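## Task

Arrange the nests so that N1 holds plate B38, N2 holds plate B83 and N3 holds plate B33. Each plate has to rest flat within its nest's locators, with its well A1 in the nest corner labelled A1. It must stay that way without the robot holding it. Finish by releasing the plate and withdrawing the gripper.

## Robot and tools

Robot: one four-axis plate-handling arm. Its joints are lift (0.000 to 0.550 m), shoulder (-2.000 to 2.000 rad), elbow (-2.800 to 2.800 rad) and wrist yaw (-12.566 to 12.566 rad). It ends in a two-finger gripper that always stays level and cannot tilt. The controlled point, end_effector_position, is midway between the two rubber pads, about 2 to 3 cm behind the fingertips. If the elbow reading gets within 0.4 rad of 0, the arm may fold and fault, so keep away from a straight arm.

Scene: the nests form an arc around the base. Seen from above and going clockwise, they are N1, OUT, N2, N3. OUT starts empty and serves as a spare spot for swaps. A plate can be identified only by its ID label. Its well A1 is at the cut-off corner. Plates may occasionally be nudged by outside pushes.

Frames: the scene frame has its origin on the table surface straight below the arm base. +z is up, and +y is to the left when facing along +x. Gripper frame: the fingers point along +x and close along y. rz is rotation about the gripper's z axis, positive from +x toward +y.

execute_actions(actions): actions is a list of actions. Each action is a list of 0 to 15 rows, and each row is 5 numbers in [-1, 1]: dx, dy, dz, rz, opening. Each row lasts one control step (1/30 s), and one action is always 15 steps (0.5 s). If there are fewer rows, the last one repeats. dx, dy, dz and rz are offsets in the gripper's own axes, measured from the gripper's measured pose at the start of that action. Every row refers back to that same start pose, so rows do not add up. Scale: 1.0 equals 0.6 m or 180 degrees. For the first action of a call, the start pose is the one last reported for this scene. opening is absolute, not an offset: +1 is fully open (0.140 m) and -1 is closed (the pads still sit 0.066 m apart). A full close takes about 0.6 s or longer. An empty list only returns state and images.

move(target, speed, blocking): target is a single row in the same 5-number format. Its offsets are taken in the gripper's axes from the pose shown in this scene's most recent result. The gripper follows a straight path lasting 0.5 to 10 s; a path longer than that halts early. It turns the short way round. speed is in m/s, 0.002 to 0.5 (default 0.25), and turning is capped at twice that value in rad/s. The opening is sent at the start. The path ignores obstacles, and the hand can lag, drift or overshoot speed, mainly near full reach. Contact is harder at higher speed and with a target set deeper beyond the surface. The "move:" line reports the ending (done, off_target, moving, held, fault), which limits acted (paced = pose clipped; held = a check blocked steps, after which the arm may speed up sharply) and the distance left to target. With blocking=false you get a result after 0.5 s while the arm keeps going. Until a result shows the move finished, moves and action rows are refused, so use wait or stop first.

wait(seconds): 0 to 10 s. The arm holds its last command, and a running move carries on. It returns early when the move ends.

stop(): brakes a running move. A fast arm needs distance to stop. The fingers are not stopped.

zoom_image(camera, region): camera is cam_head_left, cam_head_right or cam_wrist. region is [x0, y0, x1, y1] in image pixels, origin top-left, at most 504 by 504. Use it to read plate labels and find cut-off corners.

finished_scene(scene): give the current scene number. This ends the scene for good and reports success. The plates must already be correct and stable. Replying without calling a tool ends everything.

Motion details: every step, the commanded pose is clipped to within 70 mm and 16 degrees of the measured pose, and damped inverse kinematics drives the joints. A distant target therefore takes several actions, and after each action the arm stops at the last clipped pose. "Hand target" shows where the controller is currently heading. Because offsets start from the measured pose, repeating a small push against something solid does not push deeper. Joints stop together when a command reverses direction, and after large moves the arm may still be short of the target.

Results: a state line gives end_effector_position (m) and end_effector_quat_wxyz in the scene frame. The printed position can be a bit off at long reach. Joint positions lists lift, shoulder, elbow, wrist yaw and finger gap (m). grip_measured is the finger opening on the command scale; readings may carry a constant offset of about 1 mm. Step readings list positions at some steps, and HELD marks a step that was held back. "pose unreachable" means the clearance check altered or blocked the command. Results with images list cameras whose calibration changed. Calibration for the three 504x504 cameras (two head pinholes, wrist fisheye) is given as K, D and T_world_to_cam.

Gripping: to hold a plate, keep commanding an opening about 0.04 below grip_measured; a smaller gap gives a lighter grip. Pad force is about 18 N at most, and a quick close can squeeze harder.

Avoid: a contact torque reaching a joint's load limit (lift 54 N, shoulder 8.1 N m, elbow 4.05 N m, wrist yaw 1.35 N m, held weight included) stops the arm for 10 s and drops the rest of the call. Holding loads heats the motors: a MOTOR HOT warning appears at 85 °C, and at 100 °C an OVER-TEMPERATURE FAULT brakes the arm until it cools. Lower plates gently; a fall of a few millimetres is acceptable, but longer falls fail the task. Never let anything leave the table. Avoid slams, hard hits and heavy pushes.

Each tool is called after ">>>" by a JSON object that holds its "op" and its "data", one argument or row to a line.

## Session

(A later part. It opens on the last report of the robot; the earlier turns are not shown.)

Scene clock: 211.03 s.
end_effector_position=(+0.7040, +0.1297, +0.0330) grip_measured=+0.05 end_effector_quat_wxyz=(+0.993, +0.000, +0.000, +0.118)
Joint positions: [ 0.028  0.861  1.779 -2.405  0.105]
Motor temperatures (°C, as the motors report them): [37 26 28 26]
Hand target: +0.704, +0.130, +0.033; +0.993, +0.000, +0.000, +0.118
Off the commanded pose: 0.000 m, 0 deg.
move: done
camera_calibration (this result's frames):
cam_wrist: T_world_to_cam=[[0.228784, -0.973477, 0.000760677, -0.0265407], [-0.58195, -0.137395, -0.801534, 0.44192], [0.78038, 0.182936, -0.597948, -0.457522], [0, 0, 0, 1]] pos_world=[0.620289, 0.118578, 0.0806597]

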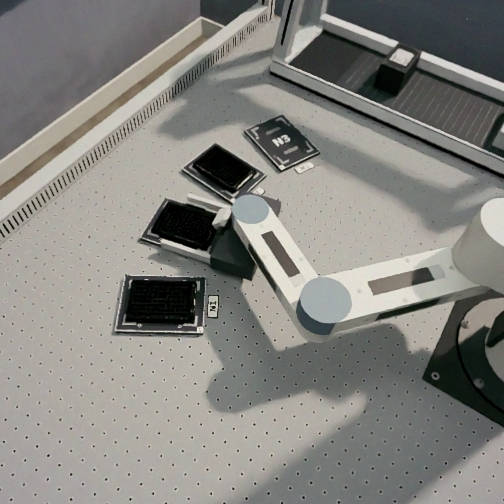

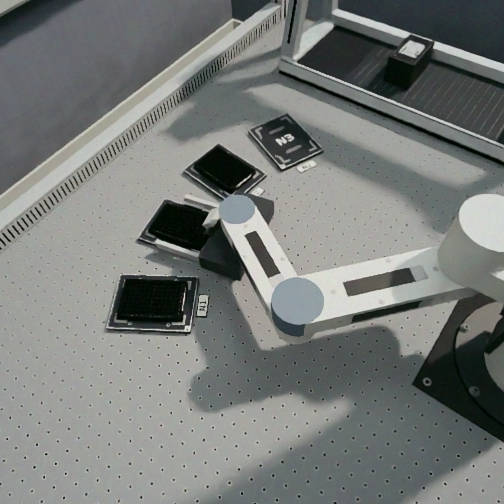

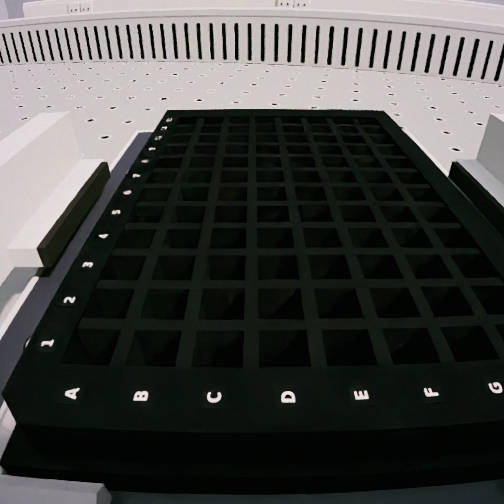

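>>> {"op": "execute_actions", "data": {
  "actions": [
    [[0,0,0,0,-0.05],[0,0,0,0,-0.15],[0,0,0,0,-0.25],[0,0,0,0,-0.33],[0,0,0,0,-0.4],[0,0,0,0,-0.44],[0,0,0,0,-0.47],[0,0,0,0,-0.49],[0,0,0,0,-0.51],[0,0,0,0,-0.53],[0,0,0,0,-0.55],[0,0,0,0,-0.57],[0,0,0,0,-0.58]]
  ]
}}

>>> {"op": "move", "data": {
  "target": [0, 0, 0.045, 0, -0.58],
  "speed": 0.08
}}

Scene clock: 214.10 s.
end_effector_position=(+0.7040, +0.1297, +0.0331) grip_measured=-0.54 end_effector_quat_wxyz=(+0.993, +0.000, +0.000, +0.117)
Joint positions: [ 0.028  0.861  1.779 -2.405  0.083]
Motor temperatures (°C, as the motors report them): [37 26 28 26]
Hand target: +0.704, +0.130, +0.033; +0.993, +0.000, +0.000, +0.118
Off the commanded pose: 0.000 m, 0 deg.
Step readings (end_effector_position):
0: (+0.7040, +0.1297, +0.0330)
1: (+0.7040, +0.1297, +0.0330)
2: (+0.7040, +0.1297, +0.0330)
4: (+0.7040, +0.1297, +0.0330)
8: (+0.7040, +0.1297, +0.0330)
15: end_effector_position above
camera_calibration (this result's frames):
cam_wrist: T_world_to_cam=[[0.228751, -0.973485, 0.000760677, -0.0265226], [-0.581954, -0.137375, -0.801534, 0.442029], [0.780386, 0.182909, -0.597948, -0.457441], [0, 0, 0, 1]] pos_world=[0.620288, 0.118575, 0.0807949]

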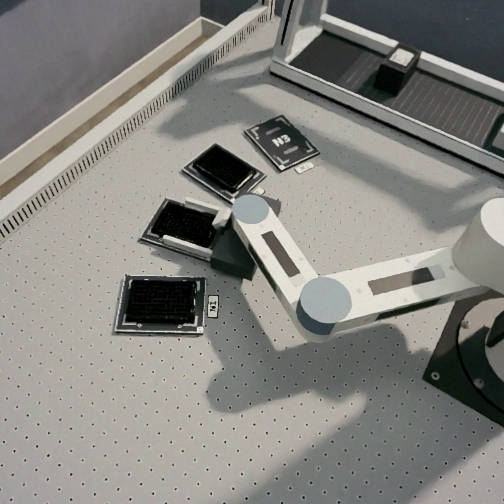

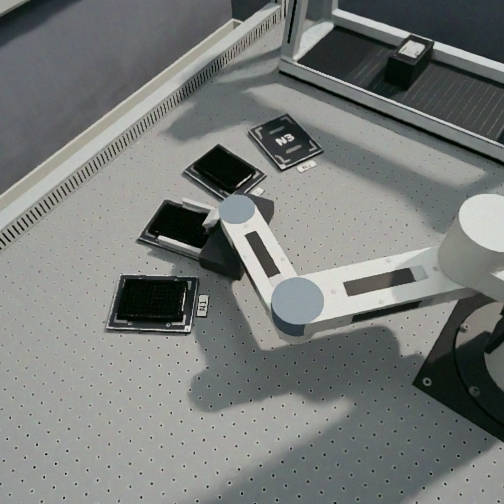

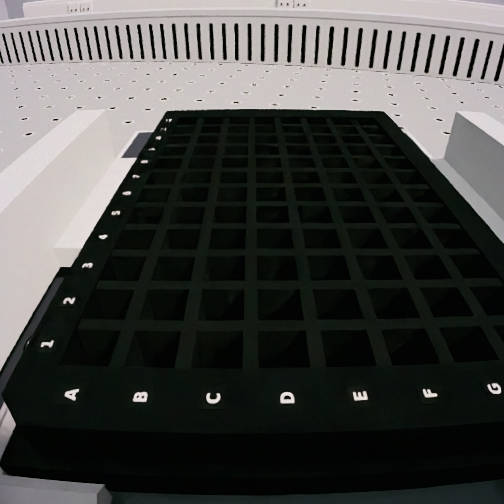

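Scene clock: 214.83 s.
end_effector_position=(+0.7040, +0.1297, +0.0601) grip_measured=-0.54 end_effector_quat_wxyz=(+0.993, +0.000, +0.000, +0.118)
Joint positions: [ 0.055  0.861  1.779 -2.405  0.083]
Motor temperatures (°C, as the motors report them): [37 26 28 26]
Hand target: +0.704, +0.130, +0.060; +0.993, +0.000, +0.000, +0.117
Off the commanded pose: 0.000 m, 0 deg.
move: done
camera_calibration (this result's frames):
cam_wrist: T_world_to_cam=[[0.228766, -0.973481, 0.000760677, -0.0265479], [-0.581952, -0.137384, -0.801534, 0.463712], [0.780383, 0.182921, -0.597948, -0.441269], [0, 0, 0, 1]] pos_world=[0.62029, 0.11858, 0.107845]

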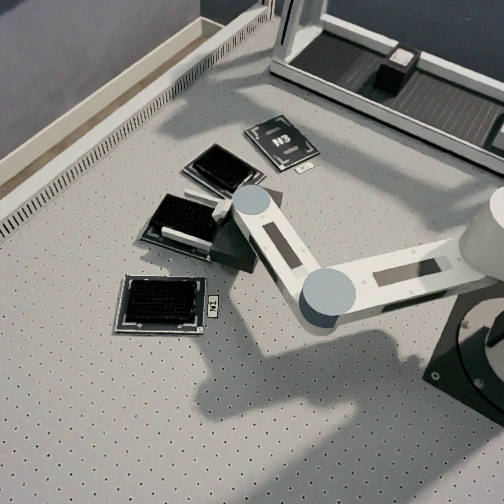

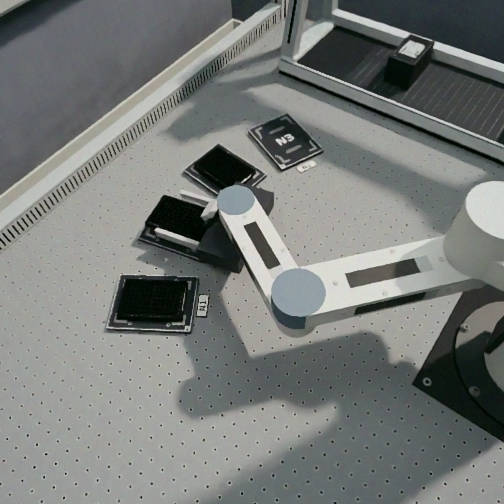

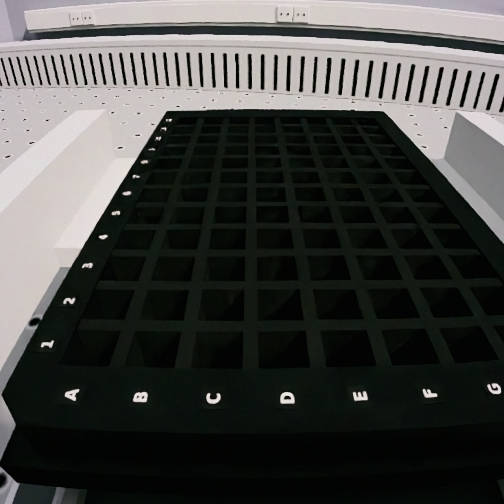

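>>> {"op": "move", "data": {
  "target": [-0.1839, -0.5627, 0, -0.20383, -0.58],
  "speed": 0.3
}}

Scene clock: 218.37 s.
end_effector_position=(+0.6753, -0.2245, +0.0601) grip_measured=-0.54 end_effector_quat_wxyz=(+0.980, +0.000, +0.000, -0.201)
Joint positions: [ 0.055  0.181  1.802 -2.388  0.083]
Motor temperatures (°C, as the motors report them): [37 26 28 26]
Hand target: +0.675, -0.224, +0.060; +0.980, +0.000, +0.000, -0.201
Off the commanded pose: 0.000 m, 0 deg.
move: done
camera_calibration (this result's frames):
cam_wrist: T_world_to_cam=[[-0.398228, -0.917286, 0.000760677, 0.0712027], [-0.548733, 0.23756, -0.801534, 0.460116], [0.735056, -0.319611, -0.597948, -0.436328], [0, 0, 0, 1]] pos_world=[0.601561, -0.183447, 0.107843]

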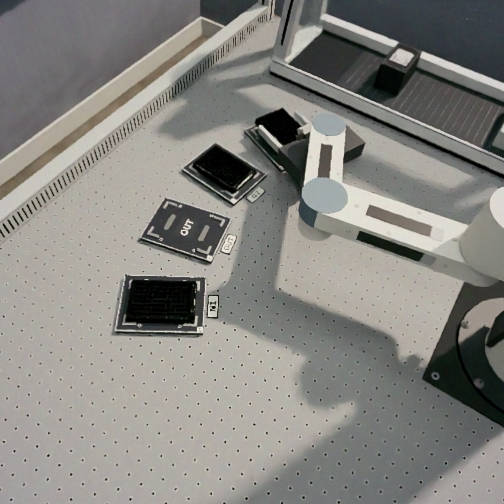

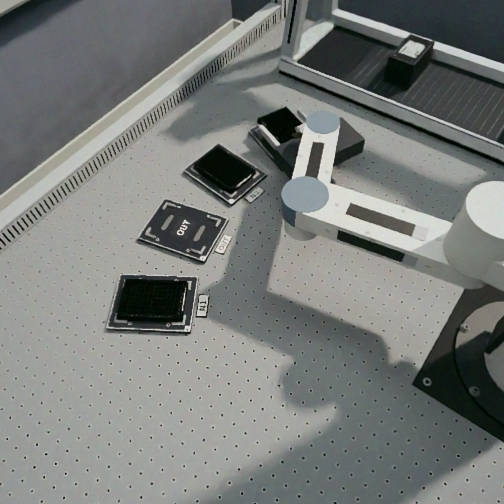

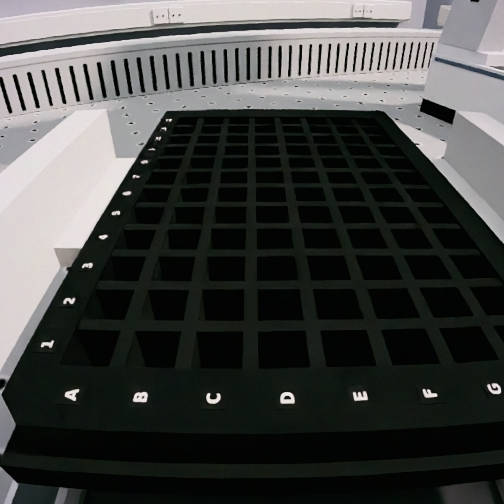

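>>> {"op": "move", "data": {
  "target": [0.0003, 0.0001, -0.031, 0, -0.58],
  "speed": 0.06
}}

>>> {"op": "move", "data": {
  "target": [0, 0, -0.0137, 0, -0.58],
  "speed": 0.015
}}

Scene clock: 220.87 s.
end_effector_position=(+0.6756, -0.2244, +0.0415) grip_measured=-0.54 end_effector_quat_wxyz=(+0.980, +0.000, +0.000, -0.201)
Joint positions: [ 0.036  0.181  1.803 -2.389  0.083]
Motor temperatures (°C, as the motors report them): [37 26 28 26]
Hand target: +0.676, -0.225, +0.042; +0.980, +0.000, +0.000, -0.201
Off the commanded pose: 0.000 m, 0 deg.
move: done
camera_calibration (this result's frames):
cam_wrist: T_world_to_cam=[[-0.397788, -0.917477, 0.000760677, 0.071082], [-0.548847, 0.237297, -0.801534, 0.445262], [0.735209, -0.319258, -0.597948, -0.44765], [0, 0, 0, 1]] pos_world=[0.601772, -0.183359, 0.0891677]

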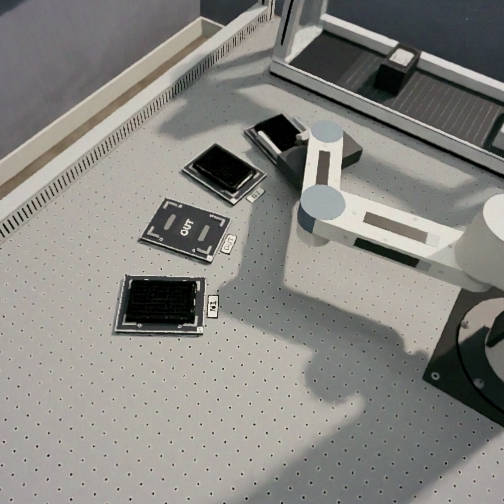

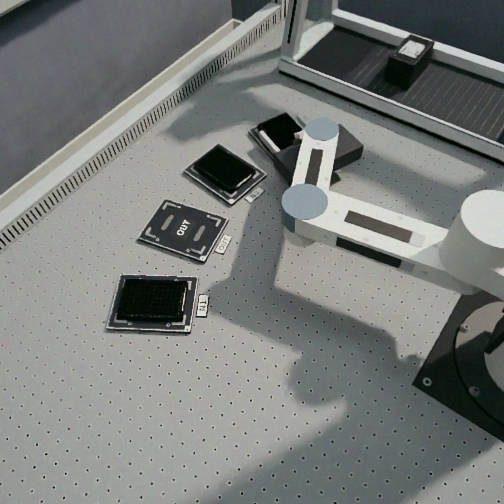

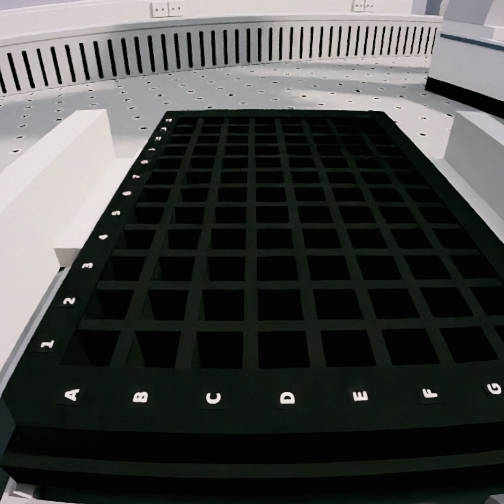

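Scene clock: 221.63 s.
end_effector_position=(+0.6756, -0.2244, +0.0332) grip_measured=-0.54 end_effector_quat_wxyz=(+0.980, +0.000, +0.000, -0.201)
Joint positions: [ 0.028  0.181  1.803 -2.389  0.083]
Motor temperatures (°C, as the motors report them): [37 26 28 26]
Hand target: +0.676, -0.224, +0.033; +0.980, +0.000, +0.000, -0.201
Off the commanded pose: 0.000 m, 0 deg.
move: done
camera_calibration (this result's frames):
cam_wrist: T_world_to_cam=[[-0.39778, -0.91748, 0.000760677, 0.0710888], [-0.548849, 0.237293, -0.801534, 0.438649], [0.735212, -0.319252, -0.597948, -0.452582], [0, 0, 0, 1]] pos_world=[0.601774, -0.183353, 0.0809178]

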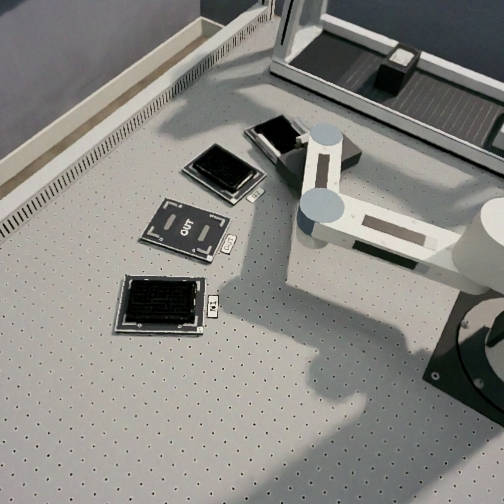

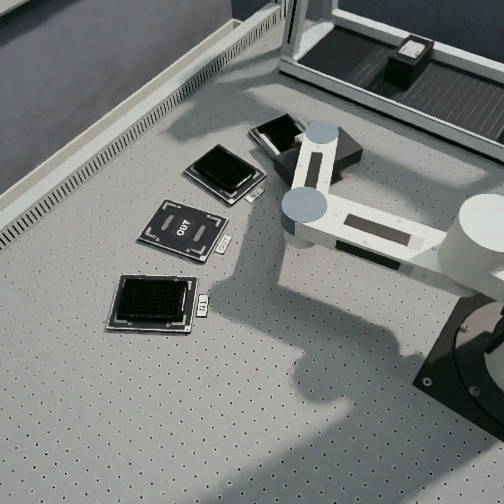

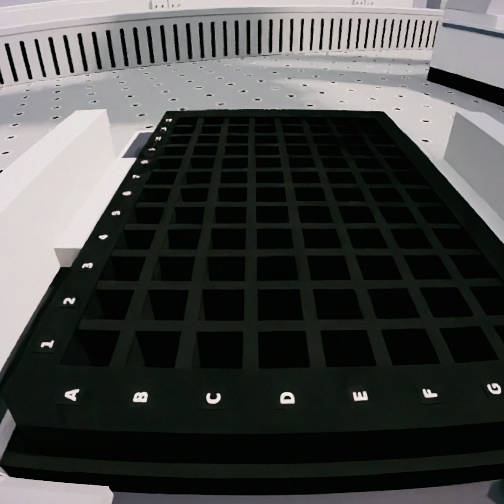

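>>> {"op": "execute_actions", "data": {
  "actions": [
    [[0,0,0,0,-0.52],[0,0,0,0,-0.48],[0,0,0,0,-0.4],[0,0,0,0,-0.3],[0,0,0,0,-0.2],[0,0,0,0,-0.1],[0,0,0,0,0.0],[0,0,0,0,0.05],[0,0,0,0,0.05],[0,0,0.005,0,0.05],[0,0,0.01,0,0.05],[0,0,0.015,0,0.05],[0,0,0.02,0,0.05],[0,0,0.025,0,0.05],[0,0,0.03,0,0.05]]
  ]
}}

>>> {"op": "move", "data": {
  "target": [-0.27, 0.05, 0.1, 0.05, 0.05],
  "speed": 0.4
}}

>>> {"op": "zoom_image", "data": {
  "camera": "cam_head_left",
  "region": [105, 265, 225, 345]
}}

Scene clock: 226.50 s.
end_effector_position=(+0.6756, -0.2244, +0.0461) grip_measured=+0.05 end_effector_quat_wxyz=(+0.980, +0.000, +0.000, -0.201)
Joint positions: [ 0.041  0.181  1.803 -2.389  0.105]
Motor temperatures (°C, as the motors report them): [37 26 28 26]
Hand target: +0.676, -0.224, +0.051; +0.980, +0.000, +0.000, -0.201
Off the commanded pose: 0.005 m, 0 deg.
Step readings (end_effector_position):
0: (+0.6756, -0.2244, +0.0332)
1: (+0.6756, -0.2244, +0.0332)
2: (+0.6756, -0.2244, +0.0332)
4: (+0.6756, -0.2244, +0.0332)
8: (+0.6756, -0.2244, +0.0332)
15: end_effector_position above
camera_calibration (this result's frames):
cam_wrist: T_world_to_cam=[[-0.397764, -0.917488, 0.000760677, 0.0710727], [-0.548853, 0.237283, -0.801534, 0.449008], [0.735217, -0.319239, -0.597948, -0.44486], [0, 0, 0, 1]] pos_world=[0.601778, -0.18335, 0.093838]

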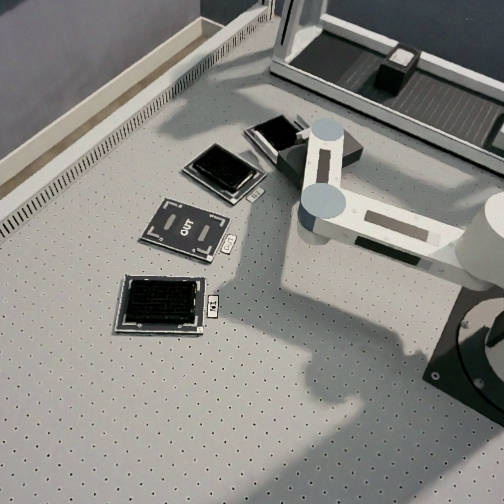

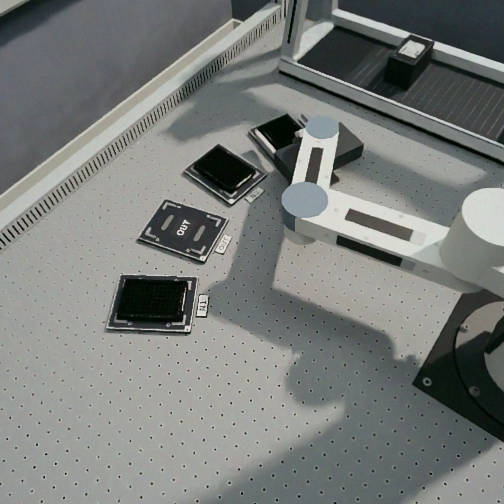

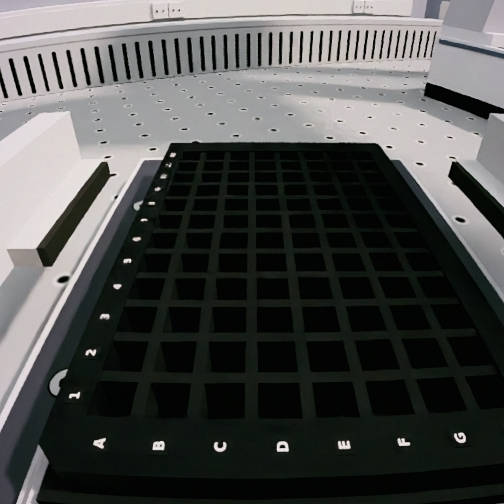

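Scene clock: 227.43 s.
end_effector_position=(+0.5385, -0.1330, +0.1062) grip_measured=+0.05 end_effector_quat_wxyz=(+0.992, +0.000, +0.000, -0.123)
Joint positions: [ 0.101  0.527  0.984 -1.759  0.105]
Motor temperatures (°C, as the motors report them): [37 26 28 26]
Hand target: +0.539, -0.133, +0.106; +0.992, +0.000, +0.000, -0.123
Off the commanded pose: 0.000 m, 0 deg.
move: done
camera_calibration (this result's frames):
cam_wrist: T_world_to_cam=[[-0.249554, -0.968361, 0.000760677, 0.0137242], [-0.579182, 0.14863, -0.801534, 0.404772], [0.776061, -0.200467, -0.597948, -0.285188], [0, 0, 0, 1]] pos_world=[0.459185, -0.104042, 0.153901]

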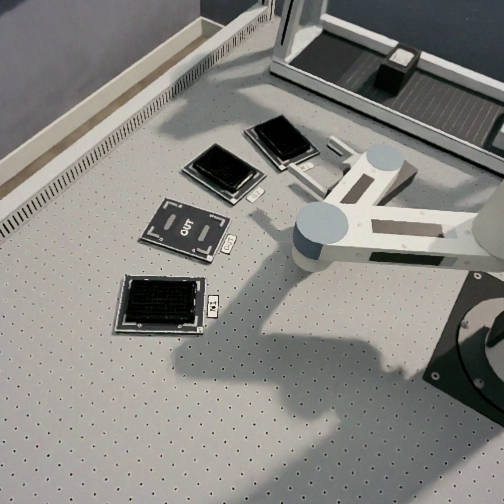

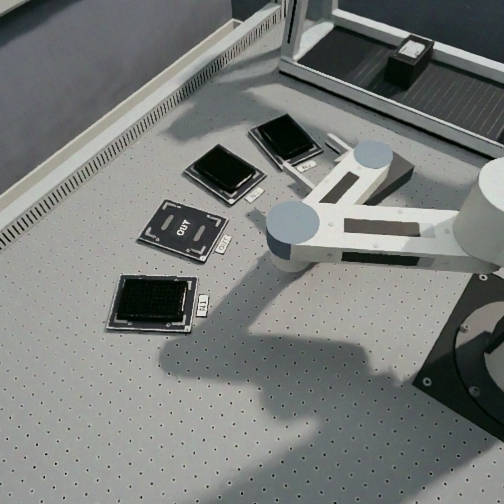

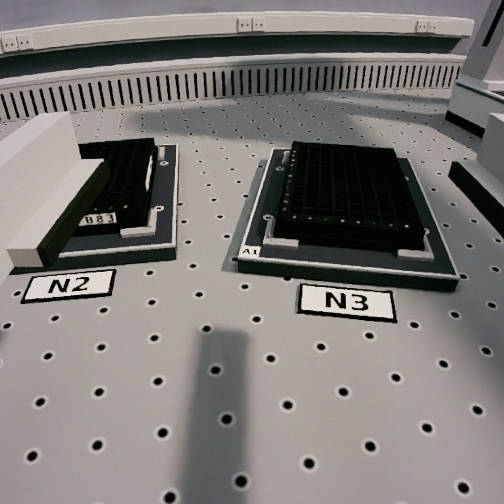

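Region (105, 265, 225, 345) of cam_head_left's 504x504 image, scaled by 4.200, with more detail than that image has.

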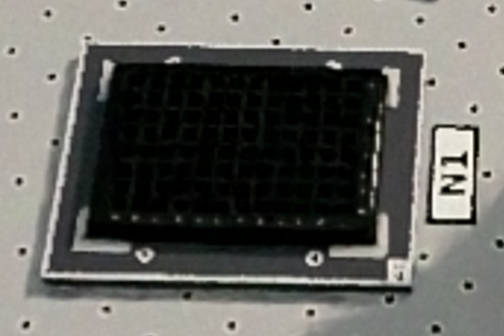

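All three plates are seated and the arm is clear.

>>> {"op": "finished_scene", "data": {
  "scene": 1
}}

The scene is finished: the task was done.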